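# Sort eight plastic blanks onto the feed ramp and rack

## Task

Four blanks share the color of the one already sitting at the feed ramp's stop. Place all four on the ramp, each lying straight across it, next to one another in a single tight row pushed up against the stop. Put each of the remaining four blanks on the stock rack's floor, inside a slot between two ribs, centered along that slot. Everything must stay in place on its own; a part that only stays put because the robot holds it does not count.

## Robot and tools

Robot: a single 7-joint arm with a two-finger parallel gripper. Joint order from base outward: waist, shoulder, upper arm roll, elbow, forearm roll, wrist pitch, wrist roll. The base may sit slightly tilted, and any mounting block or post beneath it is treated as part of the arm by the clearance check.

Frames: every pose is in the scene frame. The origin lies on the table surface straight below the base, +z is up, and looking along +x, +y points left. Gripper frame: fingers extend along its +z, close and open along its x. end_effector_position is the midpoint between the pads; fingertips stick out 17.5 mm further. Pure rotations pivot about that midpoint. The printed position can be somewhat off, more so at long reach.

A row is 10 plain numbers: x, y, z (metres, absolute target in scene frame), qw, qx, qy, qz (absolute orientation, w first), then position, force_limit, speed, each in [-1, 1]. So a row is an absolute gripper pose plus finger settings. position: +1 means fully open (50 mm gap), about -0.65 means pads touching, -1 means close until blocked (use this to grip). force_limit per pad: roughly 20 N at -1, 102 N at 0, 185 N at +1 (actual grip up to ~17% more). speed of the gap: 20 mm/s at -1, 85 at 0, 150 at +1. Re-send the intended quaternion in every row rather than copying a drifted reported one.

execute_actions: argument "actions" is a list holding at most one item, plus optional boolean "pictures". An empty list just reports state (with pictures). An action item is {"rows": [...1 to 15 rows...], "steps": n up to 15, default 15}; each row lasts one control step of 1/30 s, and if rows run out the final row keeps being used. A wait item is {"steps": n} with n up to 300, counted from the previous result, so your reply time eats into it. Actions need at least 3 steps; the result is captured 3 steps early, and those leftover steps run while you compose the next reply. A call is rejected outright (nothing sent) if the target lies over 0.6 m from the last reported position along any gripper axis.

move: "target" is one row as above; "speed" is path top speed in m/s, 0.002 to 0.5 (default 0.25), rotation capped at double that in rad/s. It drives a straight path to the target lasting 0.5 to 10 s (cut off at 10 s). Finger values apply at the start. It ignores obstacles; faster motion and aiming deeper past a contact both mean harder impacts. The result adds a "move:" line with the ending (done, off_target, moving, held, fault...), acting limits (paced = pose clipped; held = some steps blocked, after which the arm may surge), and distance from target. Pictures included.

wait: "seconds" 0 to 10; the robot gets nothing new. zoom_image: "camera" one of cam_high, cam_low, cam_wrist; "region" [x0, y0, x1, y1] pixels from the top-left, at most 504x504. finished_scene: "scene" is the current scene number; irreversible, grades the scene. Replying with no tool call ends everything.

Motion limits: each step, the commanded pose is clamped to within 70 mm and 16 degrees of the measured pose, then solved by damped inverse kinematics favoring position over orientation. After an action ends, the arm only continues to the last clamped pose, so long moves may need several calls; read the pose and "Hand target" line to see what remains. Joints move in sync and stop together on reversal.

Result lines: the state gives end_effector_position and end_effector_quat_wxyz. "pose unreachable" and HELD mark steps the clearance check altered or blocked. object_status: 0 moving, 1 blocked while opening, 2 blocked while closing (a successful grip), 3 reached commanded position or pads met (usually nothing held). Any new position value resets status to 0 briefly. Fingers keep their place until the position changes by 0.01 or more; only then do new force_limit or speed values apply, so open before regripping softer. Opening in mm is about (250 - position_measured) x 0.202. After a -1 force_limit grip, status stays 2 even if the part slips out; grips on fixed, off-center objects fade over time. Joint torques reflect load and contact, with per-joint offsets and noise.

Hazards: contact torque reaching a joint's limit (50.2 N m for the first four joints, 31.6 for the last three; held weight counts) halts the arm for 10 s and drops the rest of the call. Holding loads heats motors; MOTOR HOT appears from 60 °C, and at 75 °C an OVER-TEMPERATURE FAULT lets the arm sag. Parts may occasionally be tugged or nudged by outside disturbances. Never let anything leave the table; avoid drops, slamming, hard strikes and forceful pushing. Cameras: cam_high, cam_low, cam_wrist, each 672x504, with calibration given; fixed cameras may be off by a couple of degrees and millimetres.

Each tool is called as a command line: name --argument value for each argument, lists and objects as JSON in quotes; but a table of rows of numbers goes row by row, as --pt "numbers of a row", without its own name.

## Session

execute_actions --actions '[]'

Scene clock: 0.00 s of 9600.00 s.
end_effector_position=(+0.0469, +0.1447, +0.1386) position_measured=3 object_status=3 end_effector_quat_wxyz=(+0.206, +0.959, -0.039, -0.189)
Joint positions: [-1.736  0.57   0.661  2.346 -0.457  0.97  -0.55 ]
Joint velocities: [ 0.    -0.     0.     0.     0.    -0.001  0.   ]
Joint torques (N m, as the joint torque sensors report them, + toward a larger angle): no reading
Motor temperatures (°C, as the motors report them): [31 30 25 30 34 33 37]
Hand target: +0.047, +0.145, +0.139; +0.206, +0.959, -0.039, -0.189
camera_calibration (this result's frames):
cam_wrist: T_world_to_cam=[[0.932974, -0.223158, -0.282419, 0.0156119], [-0.0553703, -0.864259, 0.499991, 0.0749816], [-0.35566, -0.450841, -0.818687, 0.359597], [0, 0, 0, 1]] pos_world=[0.11748, 0.230408, 0.261316]

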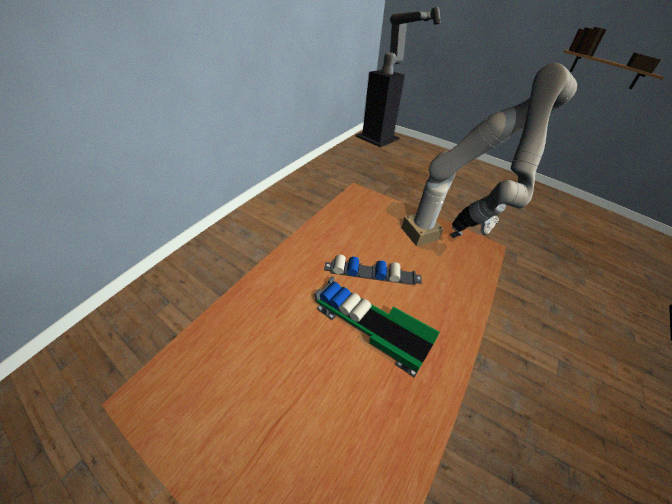

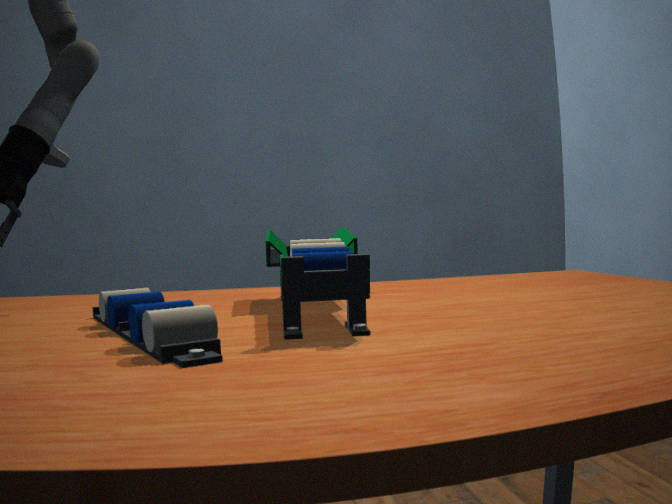

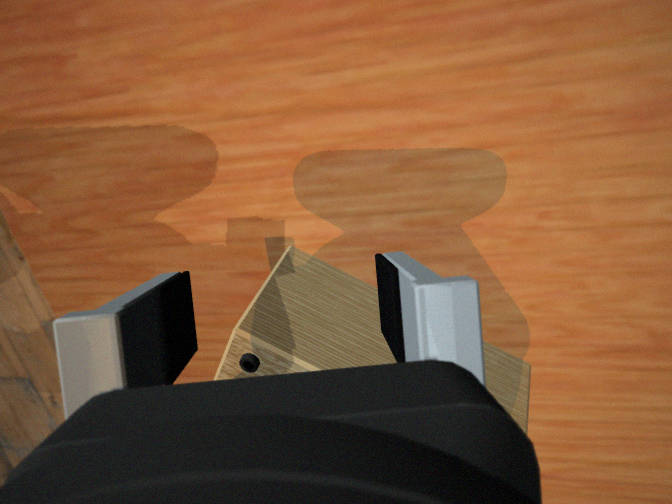

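zoom_image --camera "cam_high" --region '[305,245,445,385]'

zoom_image --camera "cam_low" --region '[80,215,240,375]'

zoom_image --camera "cam_low" --region '[250,215,390,355]'

Region (305, 245, 445, 385) of cam_high's 672x504 image, scaled by 3.600, with more detail than that image has.

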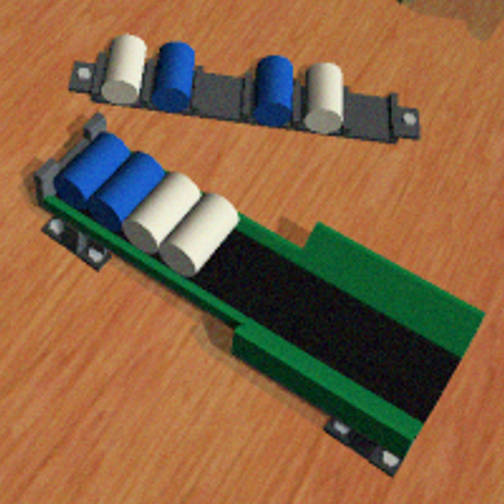

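Region (80, 215, 240, 375) of cam_low's 672x504 image, scaled by 3.150, with more detail than that image has.

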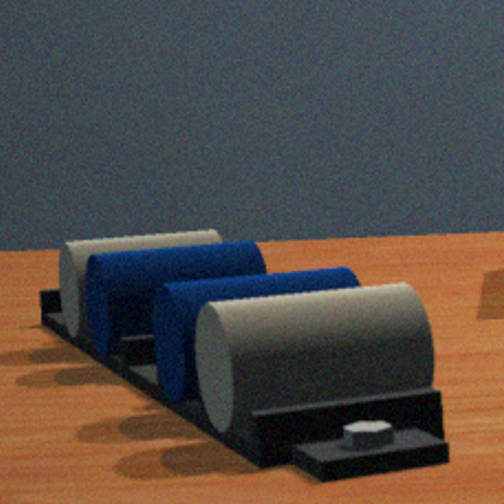

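Region (250, 215, 390, 355) of cam_low's 672x504 image, scaled by 3.600, with more detail than that image has.

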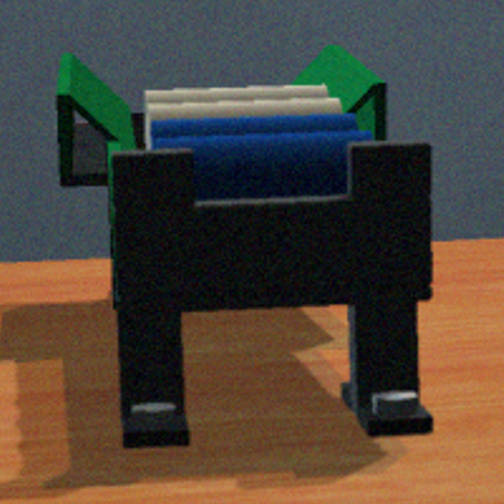

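move --target '[0.550,0.064,0.195,0.1625,0.7188,0.6518,-0.1792,0.84,-0.3,0]' --speed 0.3

Scene clock: 5.23 s of 9600.00 s.
end_effector_position=(+0.5501, +0.0646, +0.1966) position_measured=26 object_status=3 end_effector_quat_wxyz=(+0.165, +0.719, +0.651, -0.180)
Joint positions: [-0.771  0.942  0.417  1.056  0.116  1.368  1.156]
Joint velocities: [ 0.008  0.009  0.003 -0.005 -0.003  0.003  0.001]
Joint torques (N m, as the joint torque sensors report them, + toward a larger angle): [ -0.55 -24.65   4.26  -8.47   1.56   0.61  -0.02]
Motor temperatures (°C, as the motors report them): [31 31 25 30 34 33 37]
Hand target: +0.550, +0.064, +0.196; +0.164, +0.719, +0.651, -0.180
Off the commanded pose: 0.002 m, 0 deg.
Kept back: nothing.
move: done
camera_calibration (this result's frames):
cam_wrist: T_world_to_cam=[[0.179059, 0.877768, -0.444366, -0.0800188], [0.983332, -0.145176, 0.109467, -0.536444], [0.0315751, -0.45656, -0.889132, 0.351117], [0, 0, 0, 1]] pos_world=[0.530744, 0.152665, 0.335354]

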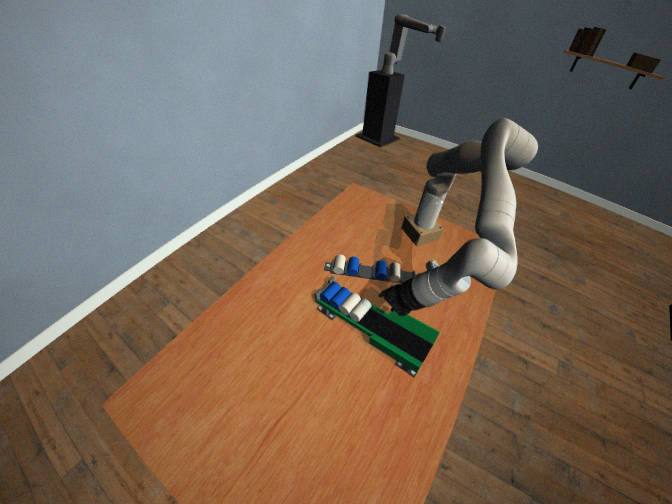

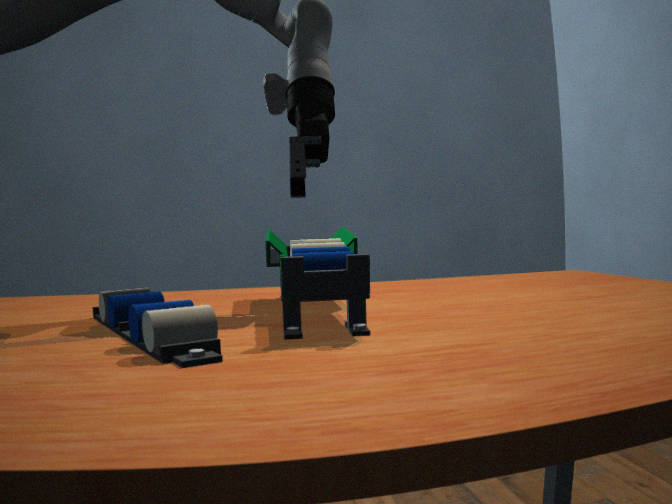

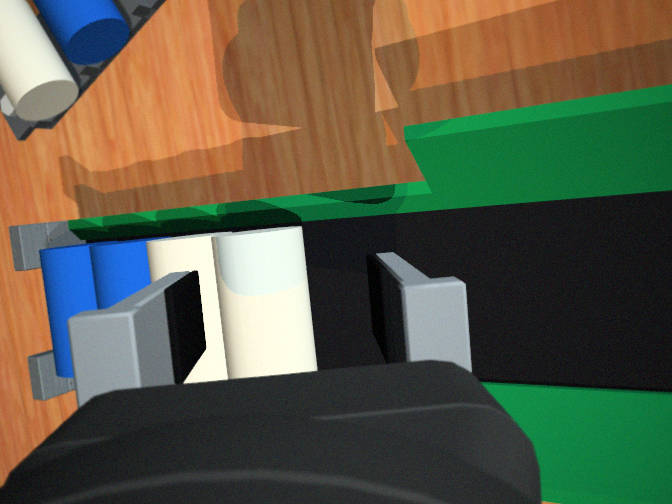

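execute_actions --actions '[]'

zoom_image --camera "cam_wrist" --region '[30,200,480,410]'

zoom_image --camera "cam_wrist" --region '[140,200,340,380]'

zoom_image --camera "cam_low" --region '[250,120,390,280]'

Scene clock: 5.33 s of 9600.00 s.
end_effector_position=(+0.5501, +0.0643, +0.1963) position_measured=26 object_status=3 end_effector_quat_wxyz=(+0.164, +0.719, +0.651, -0.180)
Joint positions: [-0.77   0.943  0.417  1.056  0.116  1.368  1.156]
Joint velocities: [ 0.004  0.004 -0.    -0.001 -0.003 -0.001  0.   ]
Joint torques (N m, as the joint torque sensors report them, + toward a larger angle): [ -0.38 -24.55   4.18  -8.15   1.51   0.68  -0.07]
Motor temperatures (°C, as the motors report them): [31 31 25 30 34 33 37]
Hand target: +0.550, +0.064, +0.196; +0.164, +0.719, +0.651, -0.180
Off the commanded pose: 0.001 m, 0 deg.
Kept back: nothing.
Steps of this call (steps 1 to 3: nothing new was sent). Readings (end_effector_position | what the end effector reports):
1: (+0.5501, +0.0645, +0.1965) | position_measured=26 object_status=3
2: (+0.5501, +0.0644, +0.1964) | position_measured=26 object_status=3
3: the state above
camera_calibration (this result's frames):
cam_wrist: T_world_to_cam=[[0.179365, 0.877537, -0.444698, -0.0799215], [0.983295, -0.145684, 0.109121, -0.536366], [0.0309727, -0.456842, -0.889008, 0.35107], [0, 0, 0, 1]] pos_world=[0.530867, 0.152378, 0.335092]

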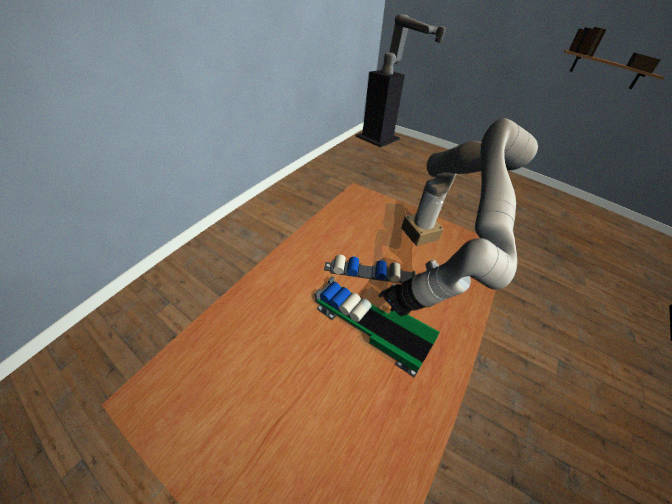

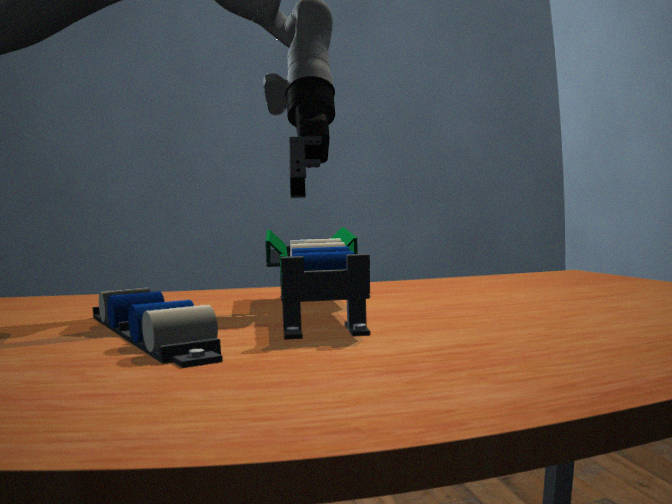

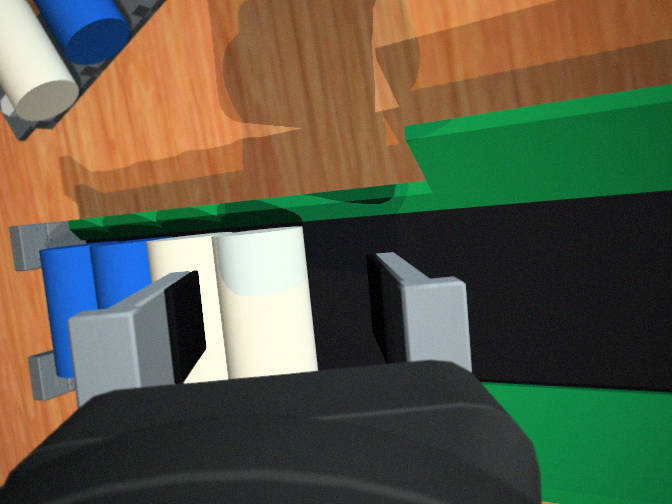

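Region (30, 200, 480, 410) of cam_wrist's 672x504 image, scaled by 1.120; it fills the top 235 rows of this view, and the rest is white.

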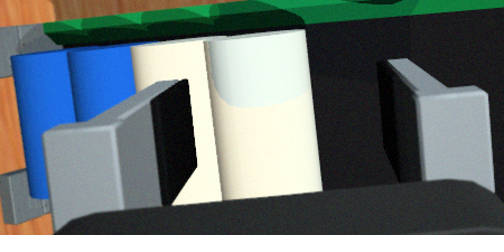

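Region (140, 200, 340, 380) of cam_wrist's 672x504 image, scaled by 2.520; it fills the top 454 rows of this view, and the rest is white.

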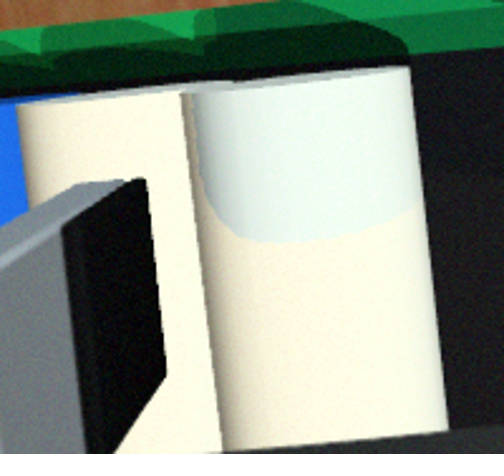

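Region (250, 120, 390, 280) of cam_low's 672x504 image, scaled by 3.150, with more detail than that image has; it fills the left 441 columns of this view, and the rest is white.

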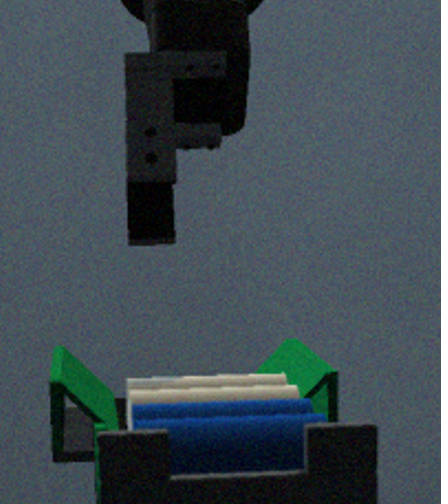

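zoom_image --camera "cam_wrist" --region '[0,210,200,410]'

Region (0, 210, 200, 410) of cam_wrist's 672x504 image, scaled by 2.520.

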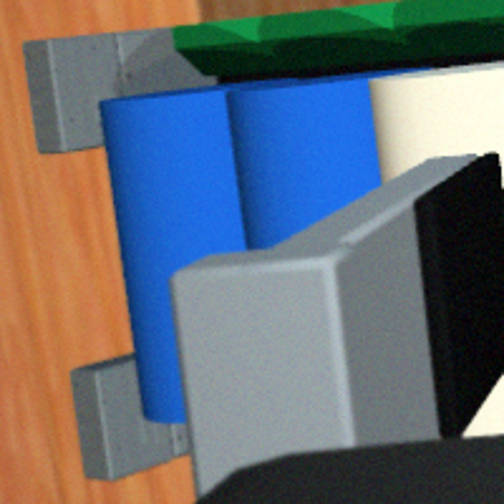

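move --target '[0.5630,0.0087,0.1260,0.1738,0.7155,0.6488,-0.1917,0.78,-0.3,0]' --speed 0.15

zoom_image --camera "cam_wrist" --region '[170,150,410,370]'

zoom_image --camera "cam_low" --region '[260,170,370,280]'

Scene clock: 8.07 s of 9600.00 s.
end_effector_position=(+0.5632, +0.0089, +0.1262) position_measured=36 object_status=3 end_effector_quat_wxyz=(+0.174, +0.715, +0.649, -0.192)
Joint positions: [-0.7    1.039  0.42   1.121  0.133  1.201  1.172]
Joint velocities: [0.001 0.002 0.    0.001 0.002 0.    0.   ]
Joint torques (N m, as the joint torque sensors report them, + toward a larger angle): [ -0.38 -24.59   4.65  -7.45   1.78   0.75   0.04]
Motor temperatures (°C, as the motors report them): [31 31 25 30 34 33 37]
Hand target: +0.563, +0.009, +0.126; +0.174, +0.715, +0.649, -0.192
Off the commanded pose: 0.000 m, 0 deg.
Kept back: nothing.
move: done
camera_calibration (this result's frames):
cam_wrist: T_world_to_cam=[[0.175415, 0.863828, -0.472261, -0.0590049], [0.984127, -0.140747, 0.108096, -0.550004], [0.0269068, -0.483727, -0.874805, 0.263766], [0, 0, 0, 1]] pos_world=[0.544527, 0.101149, 0.262332]

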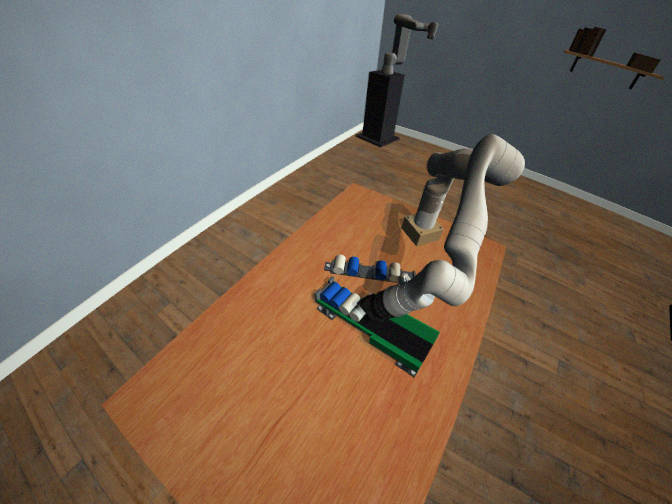

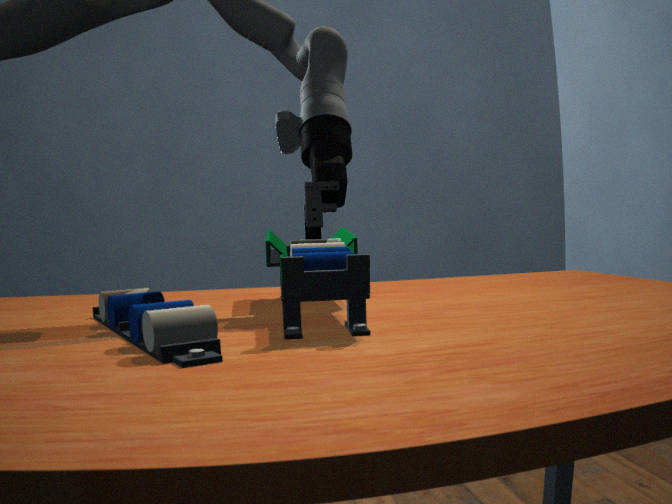

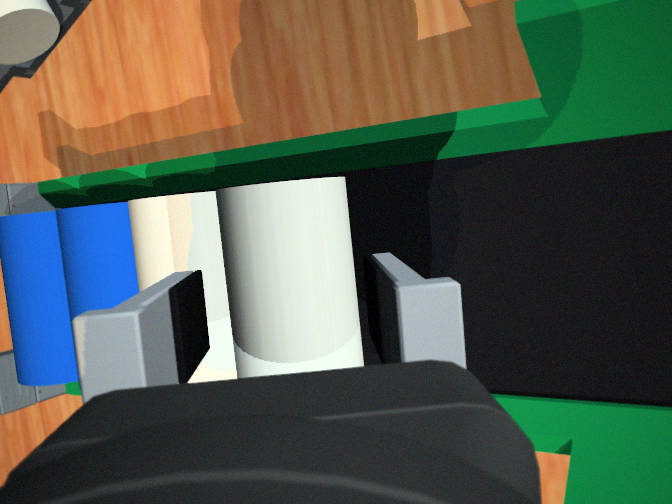

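Region (170, 150, 410, 370) of cam_wrist's 672x504 image, scaled by 2.100; it fills the top 462 rows of this view, and the rest is white.

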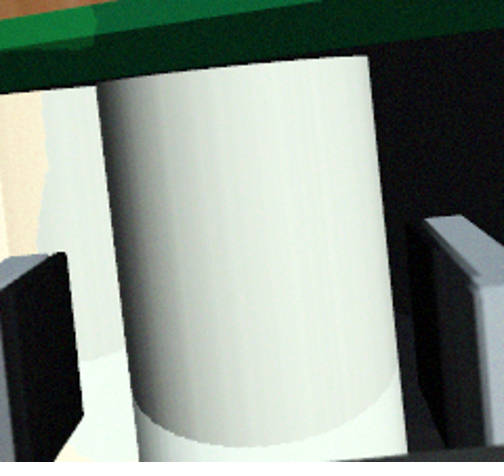

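Region (260, 170, 370, 280) of cam_low's 672x504 image, scaled by 4.582, with more detail than that image has.

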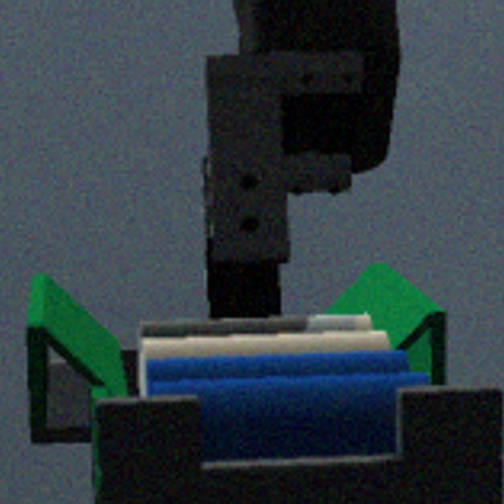

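move --target '[0.5622,-0.0072,0.0982,0.1738,0.7155,0.6488,-0.1917,0.76,-0.3,-0.5]' --speed 0.06

zoom_image --camera "cam_wrist" --region '[170,150,410,370]'

Scene clock: 9.17 s of 9600.00 s.
end_effector_position=(+0.5628, -0.0063, +0.0993) position_measured=39 object_status=3 end_effector_quat_wxyz=(+0.174, +0.715, +0.649, -0.191)
Joint positions: [-0.681  1.068  0.417  1.157  0.134  1.129  1.169]
Joint velocities: [ 0.    -0.001  0.    -0.     0.001 -0.001 -0.   ]
Joint torques (N m, as the joint torque sensors report them, + toward a larger angle): [  0.5  -22.96   4.79  -6.33   1.66   0.28   0.06]
Motor temperatures (°C, as the motors report them): [31 31 25 30 34 33 37]
Hand target: +0.562, -0.007, +0.098; +0.174, +0.715, +0.649, -0.192
Off the commanded pose: 0.002 m, 0 deg.
Kept back: nothing.
move: done
camera_calibration (this result's frames):
cam_wrist: T_world_to_cam=[[0.175801, 0.864292, -0.471269, -0.0588293], [0.984007, -0.140326, 0.109718, -0.548915], [0.0286973, -0.48302, -0.875139, 0.231929], [0, 0, 0, 1]] pos_world=[0.543823, 0.0858452, 0.235472]

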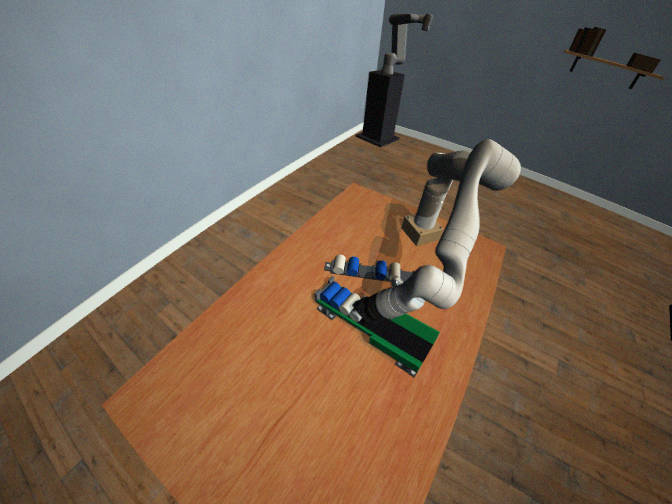

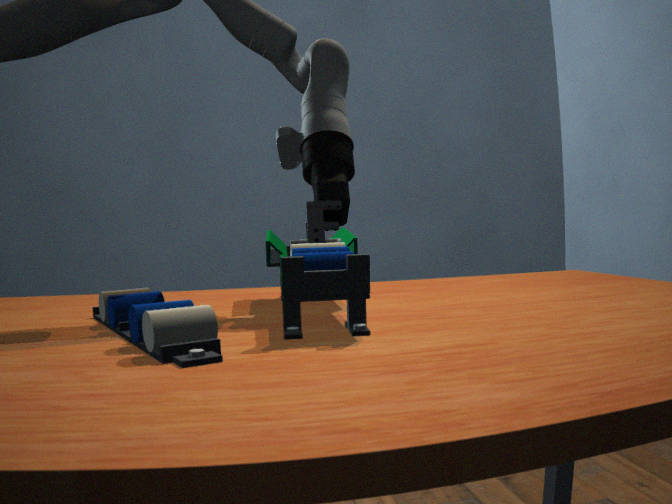

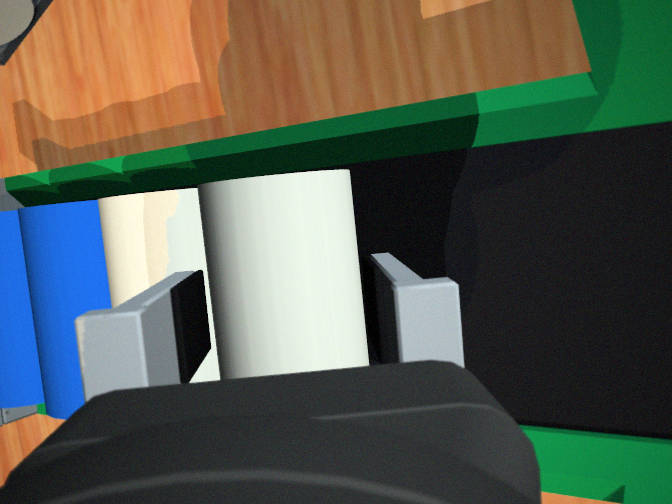

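Region (170, 150, 410, 370) of cam_wrist's 672x504 image, scaled by 2.100; it fills the top 462 rows of this view, and the rest is white.

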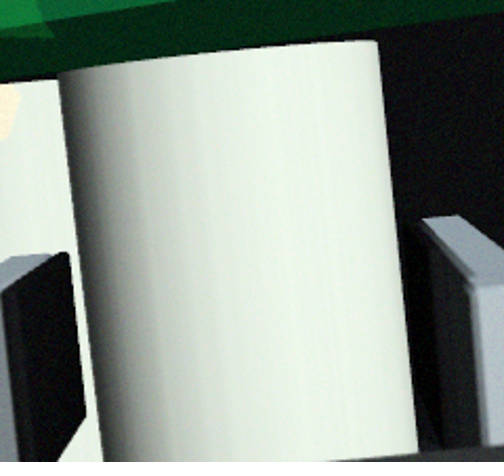

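execute_actions --actions '[{"rows":[[0.5627,-0.0063,0.0991,0.1738,0.7155,0.6488,-0.1917,-1,-0.3,-0.8]],"steps":13}]' --pictures true

Scene clock: 9.70 s of 9600.00 s.
end_effector_position=(+0.5630, -0.0057, +0.0993) position_measured=60 object_status=0 end_effector_quat_wxyz=(+0.174, +0.715, +0.649, -0.191)
Joint positions: [-0.681  1.069  0.417  1.153  0.133  1.132  1.169]
Joint velocities: [-0.     0.001  0.     0.001 -0.001 -0.001  0.   ]
Joint torques (N m, as the joint torque sensors report them, + toward a larger angle): [  0.24 -24.33   4.9   -6.71   1.62   0.64  -0.01]
Motor temperatures (°C, as the motors report them): [31 31 25 30 34 33 37]
Steps of this call (steps 1 to 6: nothing new was sent; steps 7 to 16: the first 10 steps of this action). Readings (end_effector_position | what the end effector reports):
7: (+0.5629, -0.0062, +0.0994) | position_measured=43 object_status=0
8: (+0.5630, -0.0061, +0.0995) | position_measured=49 object_status=0
10: (+0.5630, -0.0056, +0.0993) | position_measured=59 object_status=0
14: (+0.5630, -0.0057, +0.0993) | position_measured=60 object_status=0
16: the state above
camera_calibration (this result's frames):
cam_wrist: T_world_to_cam=[[0.17576, 0.864206, -0.47144, -0.0593562], [0.984041, -0.140716, 0.108915, -0.548957], [0.0277858, -0.483059, -0.875147, 0.232731], [0, 0, 0, 1]] pos_world=[0.544162, 0.0864718, 0.235481]

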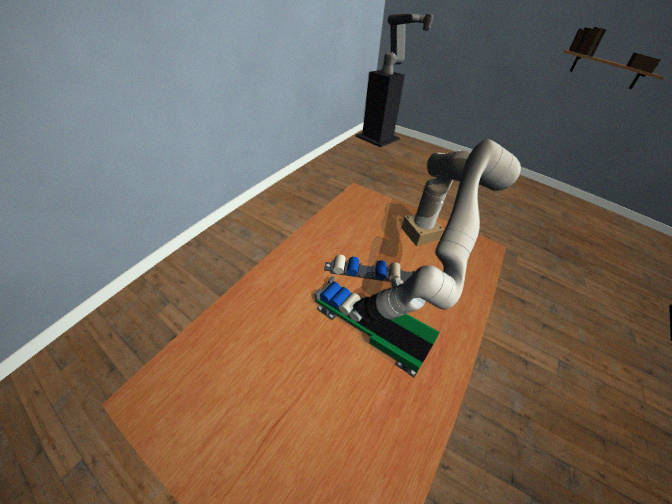

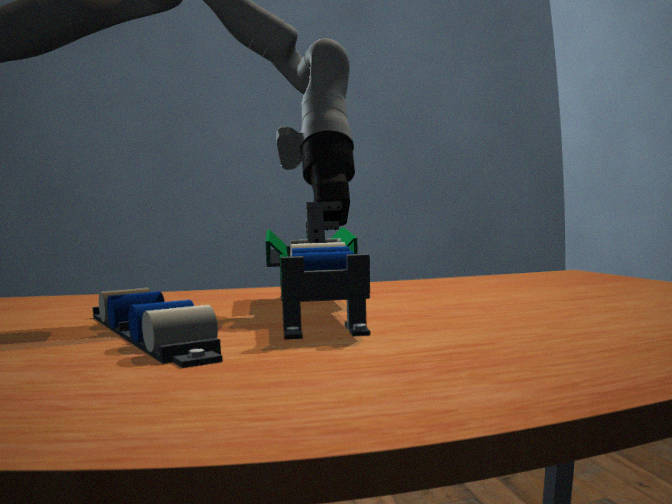

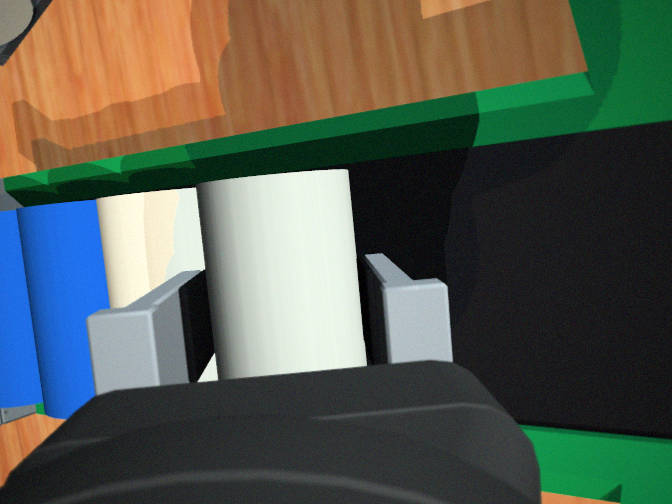

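move --target '[0.5635,0.0010,0.1420,0.1166,0.7295,0.6615,-0.1286,-1,-0.3,-0.8]' --speed 0.12

zoom_image --camera "cam_low" --region '[260,150,370,260]'

zoom_image --camera "cam_high" --region '[330,270,400,330]'

Scene clock: 11.13 s of 9600.00 s.
end_effector_position=(+0.5631, +0.0012, +0.1414) position_measured=60 object_status=2 end_effector_quat_wxyz=(+0.117, +0.729, +0.662, -0.129)
Joint positions: [-0.586  0.933  0.345  1.187  0.058  1.134  1.286]
Joint velocities: [ 0.006 -0.005  0.002  0.001 -0.002  0.     0.002]
Joint torques (N m, as the joint torque sensors report them, + toward a larger angle): [ -0.66 -24.29   4.09  -8.04   1.35   0.46   0.03]
Motor temperatures (°C, as the motors report them): [31 31 25 30 34 33 37]
Hand target: +0.563, +0.001, +0.142; +0.117, +0.730, +0.662, -0.129
Off your previous action's commanded pose: 0.001 m, 0 deg at its last step (step 3 of this call).
Off the commanded pose: 0.001 m, 0 deg.
Kept back: nothing.
move: done
camera_calibration (this result's frames):
cam_wrist: T_world_to_cam=[[0.182009, 0.932115, -0.313104, -0.0714979], [0.982384, -0.158662, 0.0987286, -0.550332], [0.0423489, -0.325558, -0.944573, 0.274281], [0, 0, 0, 1]] pos_world=[0.542036, 0.0686221, 0.291026]

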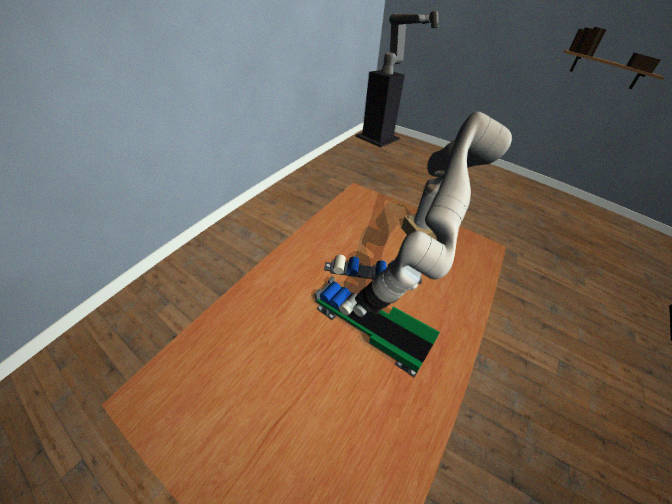

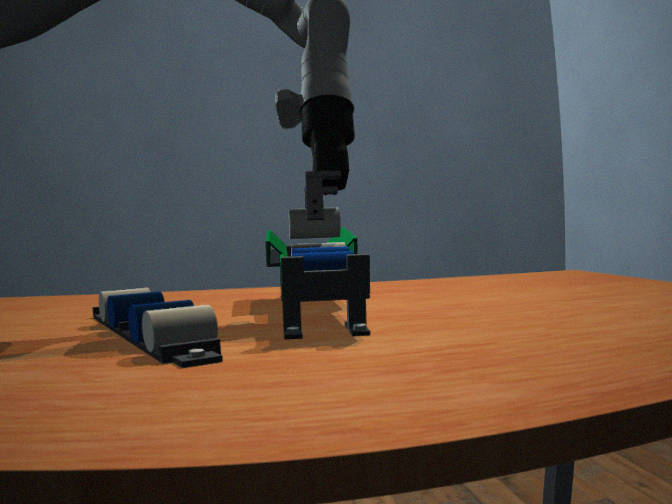

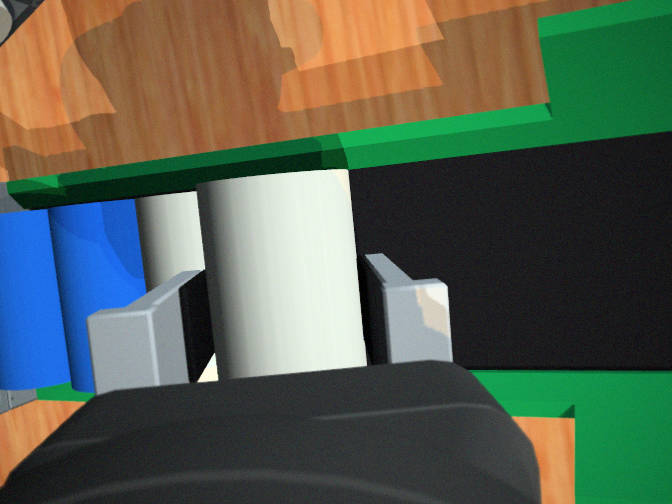

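Region (260, 150, 370, 260) of cam_low's 672x504 image, scaled by 4.582, with more detail than that image has.

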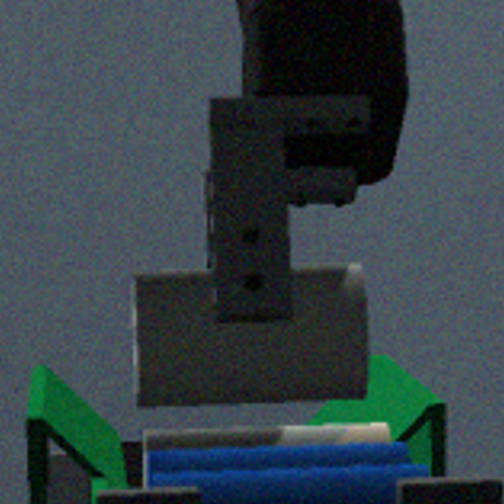

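Region (330, 270, 400, 330) of cam_high's 672x504 image, scaled by 7.200, with more detail than that image has; it fills the top 432 rows of this view, and the rest is white.

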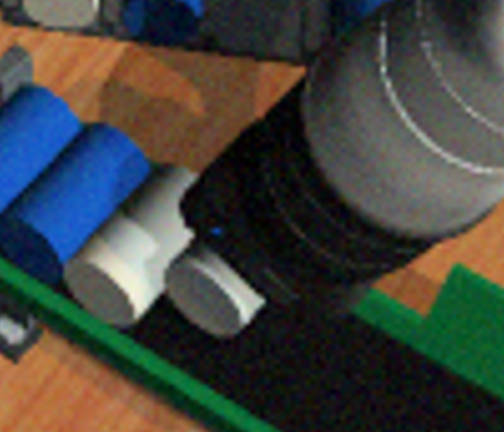

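move --target '[0.351,-0.091,0.146,0,0.5424,0.8401,0,-1,-0.3,-0.8]' --speed 0.28

Scene clock: 13.70 s of 9600.00 s.
end_effector_position=(+0.3505, -0.0900, +0.1448) position_measured=60 object_status=2 end_effector_quat_wxyz=(-0.001, +0.541, +0.841, +0.000)
Joint positions: [-0.067  0.471  0.028  2.029 -0.042  0.637  2.194]
Joint velocities: [ 0.016 -0.004  0.008  0.001 -0.007  0.001  0.009]
Joint torques (N m, as the joint torque sensors report them, + toward a larger angle): [ -0.36 -16.08  -0.52  -6.09  -0.17  -0.16   0.06]
Motor temperatures (°C, as the motors report them): [31 31 25 30 34 33 37]
Hand target: +0.350, -0.091, +0.145; -0.000, +0.542, +0.841, +0.000
Off the commanded pose: 0.002 m, 0 deg.
Kept back: nothing.
move: done
camera_calibration (this result's frames):
cam_wrist: T_world_to_cam=[[-0.330134, 0.943443, 0.0304587, 0.184058], [0.942193, 0.327395, 0.0713102, -0.294497], [0.057305, 0.0522399, -0.996989, 0.293139], [0, 0, 0, 1]] pos_world=[0.321438, -0.092545, 0.307651]

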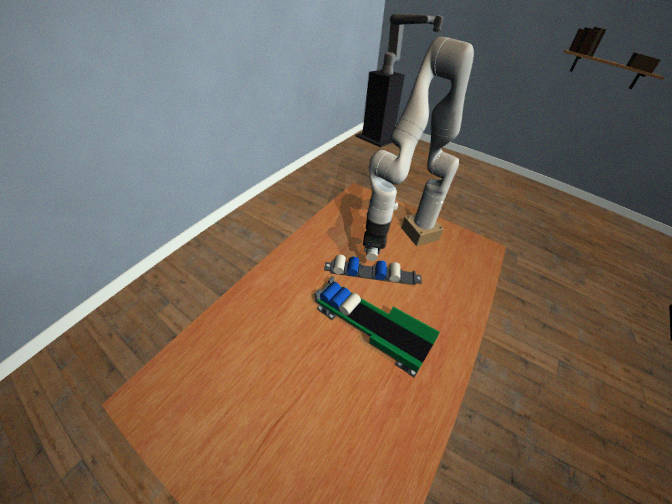

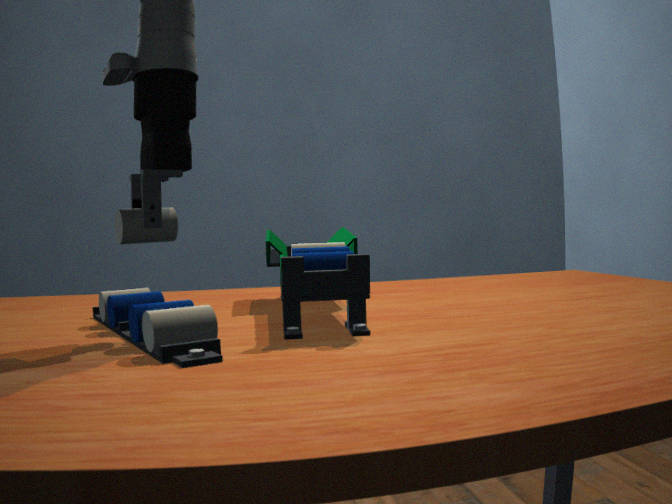

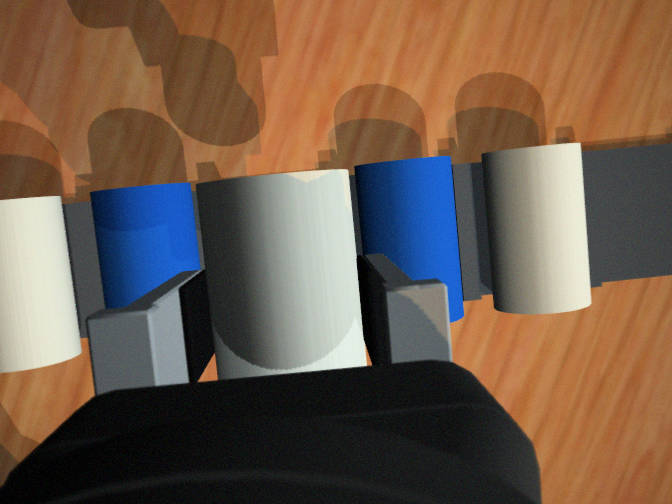

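execute_actions --actions '[{"steps":9}]' --pictures true

zoom_image --camera "cam_wrist" --region '[336,120,672,340]'

zoom_image --camera "cam_wrist" --region '[0,150,336,390]'

Scene clock: 14.00 s of 9600.00 s.
end_effector_position=(+0.3504, -0.0907, +0.1449) position_measured=60 object_status=2 end_effector_quat_wxyz=(-0.000, +0.542, +0.841, +0.000)
Joint positions: [-0.065  0.47   0.028  2.029 -0.042  0.637  2.195]
Joint velocities: [ 0.001  0.    -0.    -0.001  0.001 -0.001 -0.   ]
Joint torques (N m, as the joint torque sensors report them, + toward a larger angle): [  0.   -15.38   0.33  -6.     0.23  -0.06  -0.01]
Motor temperatures (°C, as the motors report them): [31 31 25 30 34 33 37]
Hand target: +0.350, -0.091, +0.145; -0.000, +0.542, +0.841, +0.000
Off the commanded pose: 0.001 m, 0 deg.
Kept back: nothing.
Steps of this call (steps 1 to 9: nothing new was sent). Readings (end_effector_position | what the end effector reports):
1: (+0.3505, -0.0902, +0.1448) | position_measured=60 object_status=2
2: (+0.3505, -0.0904, +0.1449) | position_measured=60 object_status=2
4: (+0.3504, -0.0905, +0.1449) | position_measured=60 object_status=2
8: (+0.3504, -0.0907, +0.1449) | position_measured=60 object_status=2
9: the state above
camera_calibration (this result's frames):
cam_wrist: T_world_to_cam=[[-0.328231, 0.94411, 0.0303497, 0.184102], [0.942826, 0.325479, 0.0717166, -0.294628], [0.0578302, 0.052154, -0.996963, 0.293141], [0, 0, 0, 1]] pos_world=[0.321258, -0.0932062, 0.307793]

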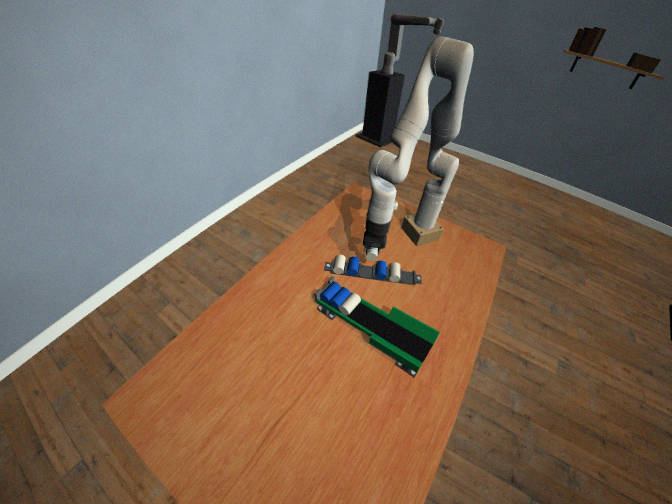

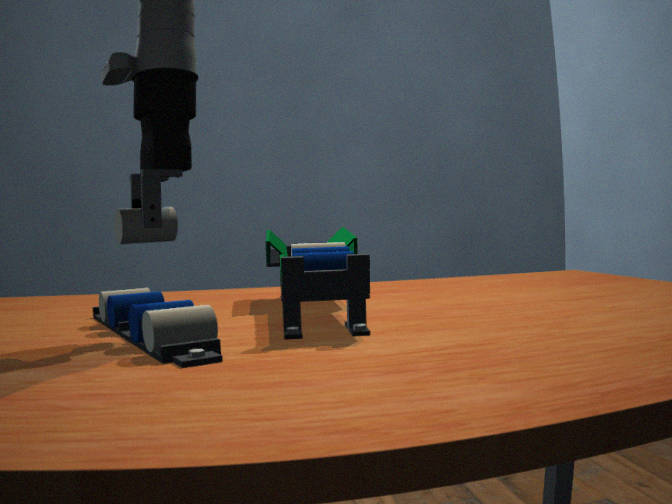

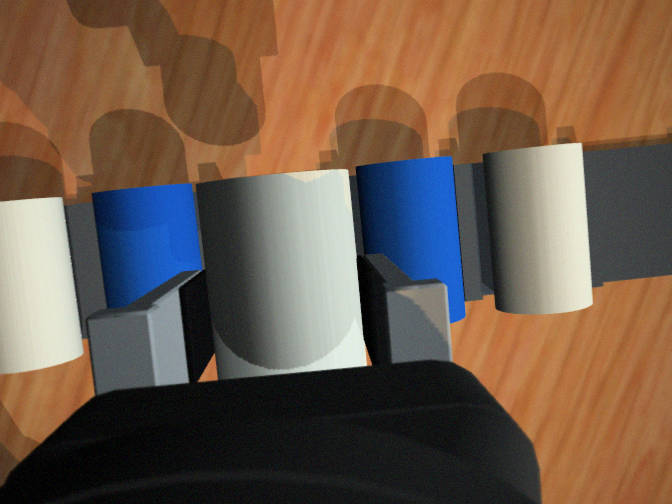

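Region (336, 120, 672, 340) of cam_wrist's 672x504 image, scaled by 1.500; it fills the top 330 rows of this view, and the rest is white.

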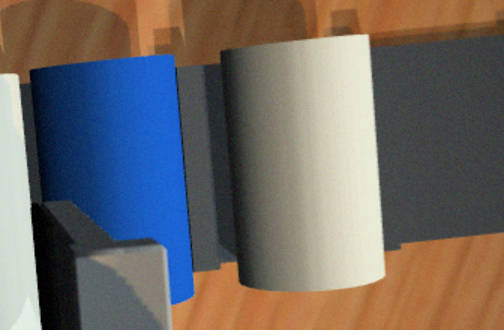

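Region (0, 150, 336, 390) of cam_wrist's 672x504 image, scaled by 1.500; it fills the top 360 rows of this view, and the rest is white.

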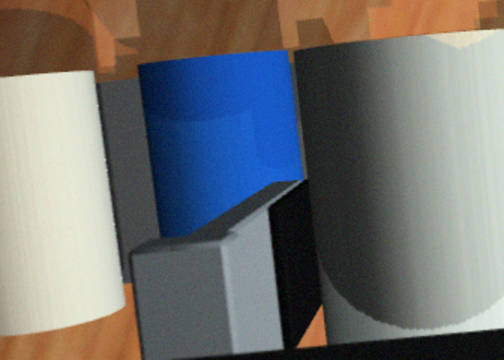

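move --target '[0.3490,-0.0971,0.048,0,0.5420,0.8404,0,-1,-0.3,-0.8]' --speed 0.15

zoom_image --camera "cam_wrist" --region '[100,120,460,300]'

zoom_image --camera "cam_low" --region '[85,240,225,370]'

Scene clock: 15.57 s of 9600.00 s.
end_effector_position=(+0.3495, -0.0970, +0.0484) position_measured=60 object_status=2 end_effector_quat_wxyz=(+0.000, +0.542, +0.841, +0.000)
Joint positions: [-0.037  0.7    0.009  2.089 -0.052  0.347  2.219]
Joint velocities: [ 0.001  0.007  0.    -0.    -0.    -0.     0.   ]
Joint torques (N m, as the joint torque sensors report them, + toward a larger angle): [ -0.11 -17.02   0.47  -3.6    0.12  -0.13   0.1 ]
Motor temperatures (°C, as the motors report them): [31 31 25 30 34 33 37]
Hand target: +0.349, -0.097, +0.048; -0.000, +0.542, +0.841, +0.000
Off the commanded pose: 0.001 m, 0 deg.
Kept back: nothing.
move: done
camera_calibration (this result's frames):
cam_wrist: T_world_to_cam=[[-0.328533, 0.944036, 0.0293588, 0.192798], [0.942667, 0.325808, 0.0723067, -0.284699], [0.0586948, 0.0514307, -0.99695, 0.196945], [0, 0, 0, 1]] pos_world=[0.320157, -0.0993799, 0.21127]

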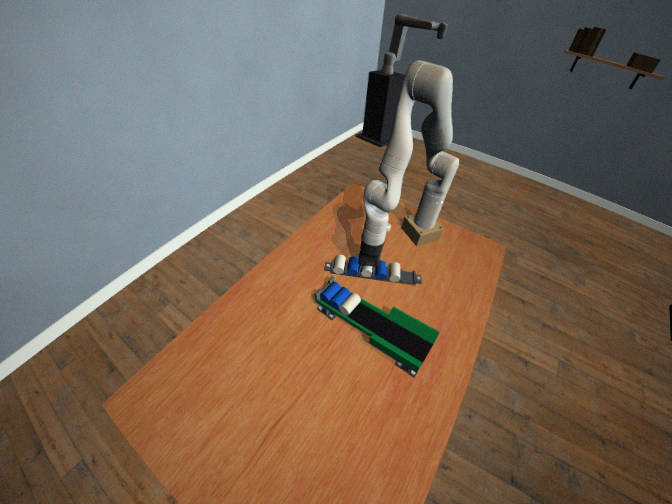

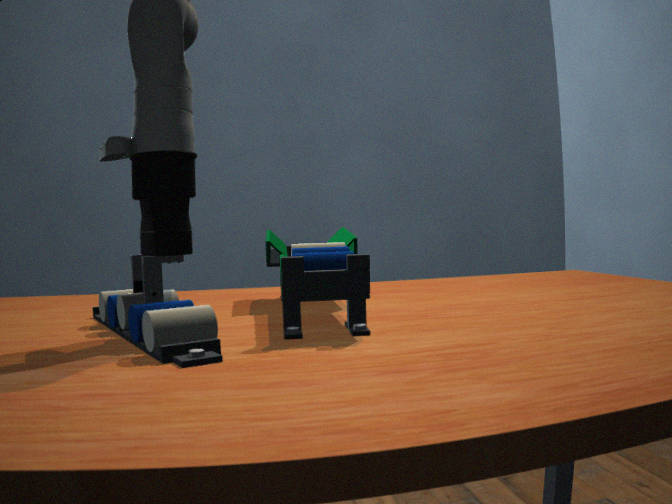

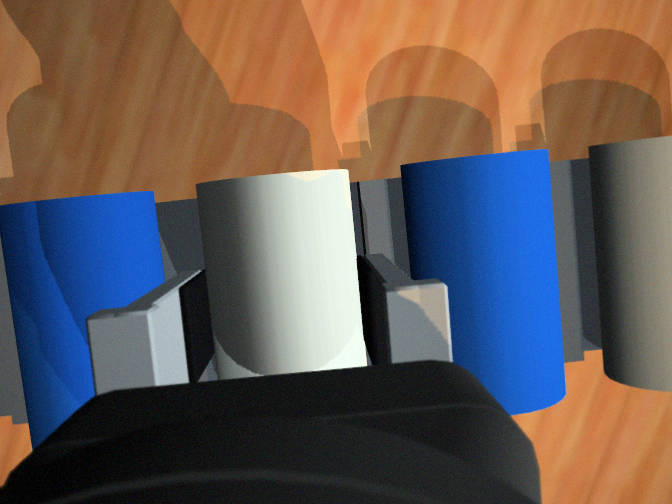

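Region (100, 120, 460, 300) of cam_wrist's 672x504 image, scaled by 1.400.

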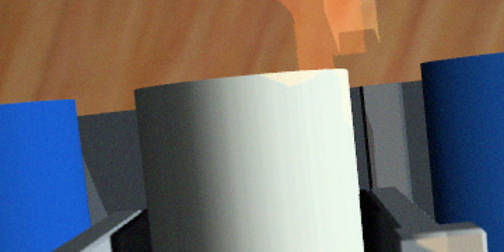

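Region (85, 240, 225, 370) of cam_low's 672x504 image, scaled by 3.600, with more detail than that image has; it fills the top 468 rows of this view, and the rest is white.

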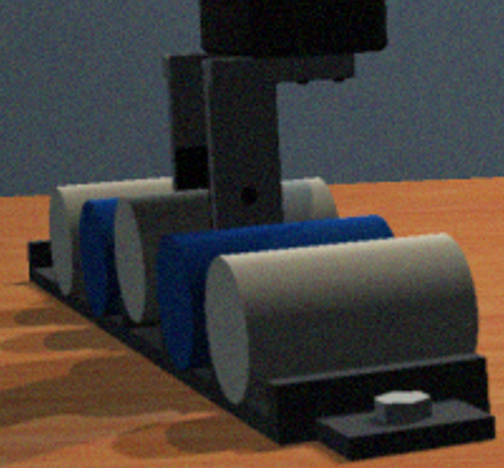

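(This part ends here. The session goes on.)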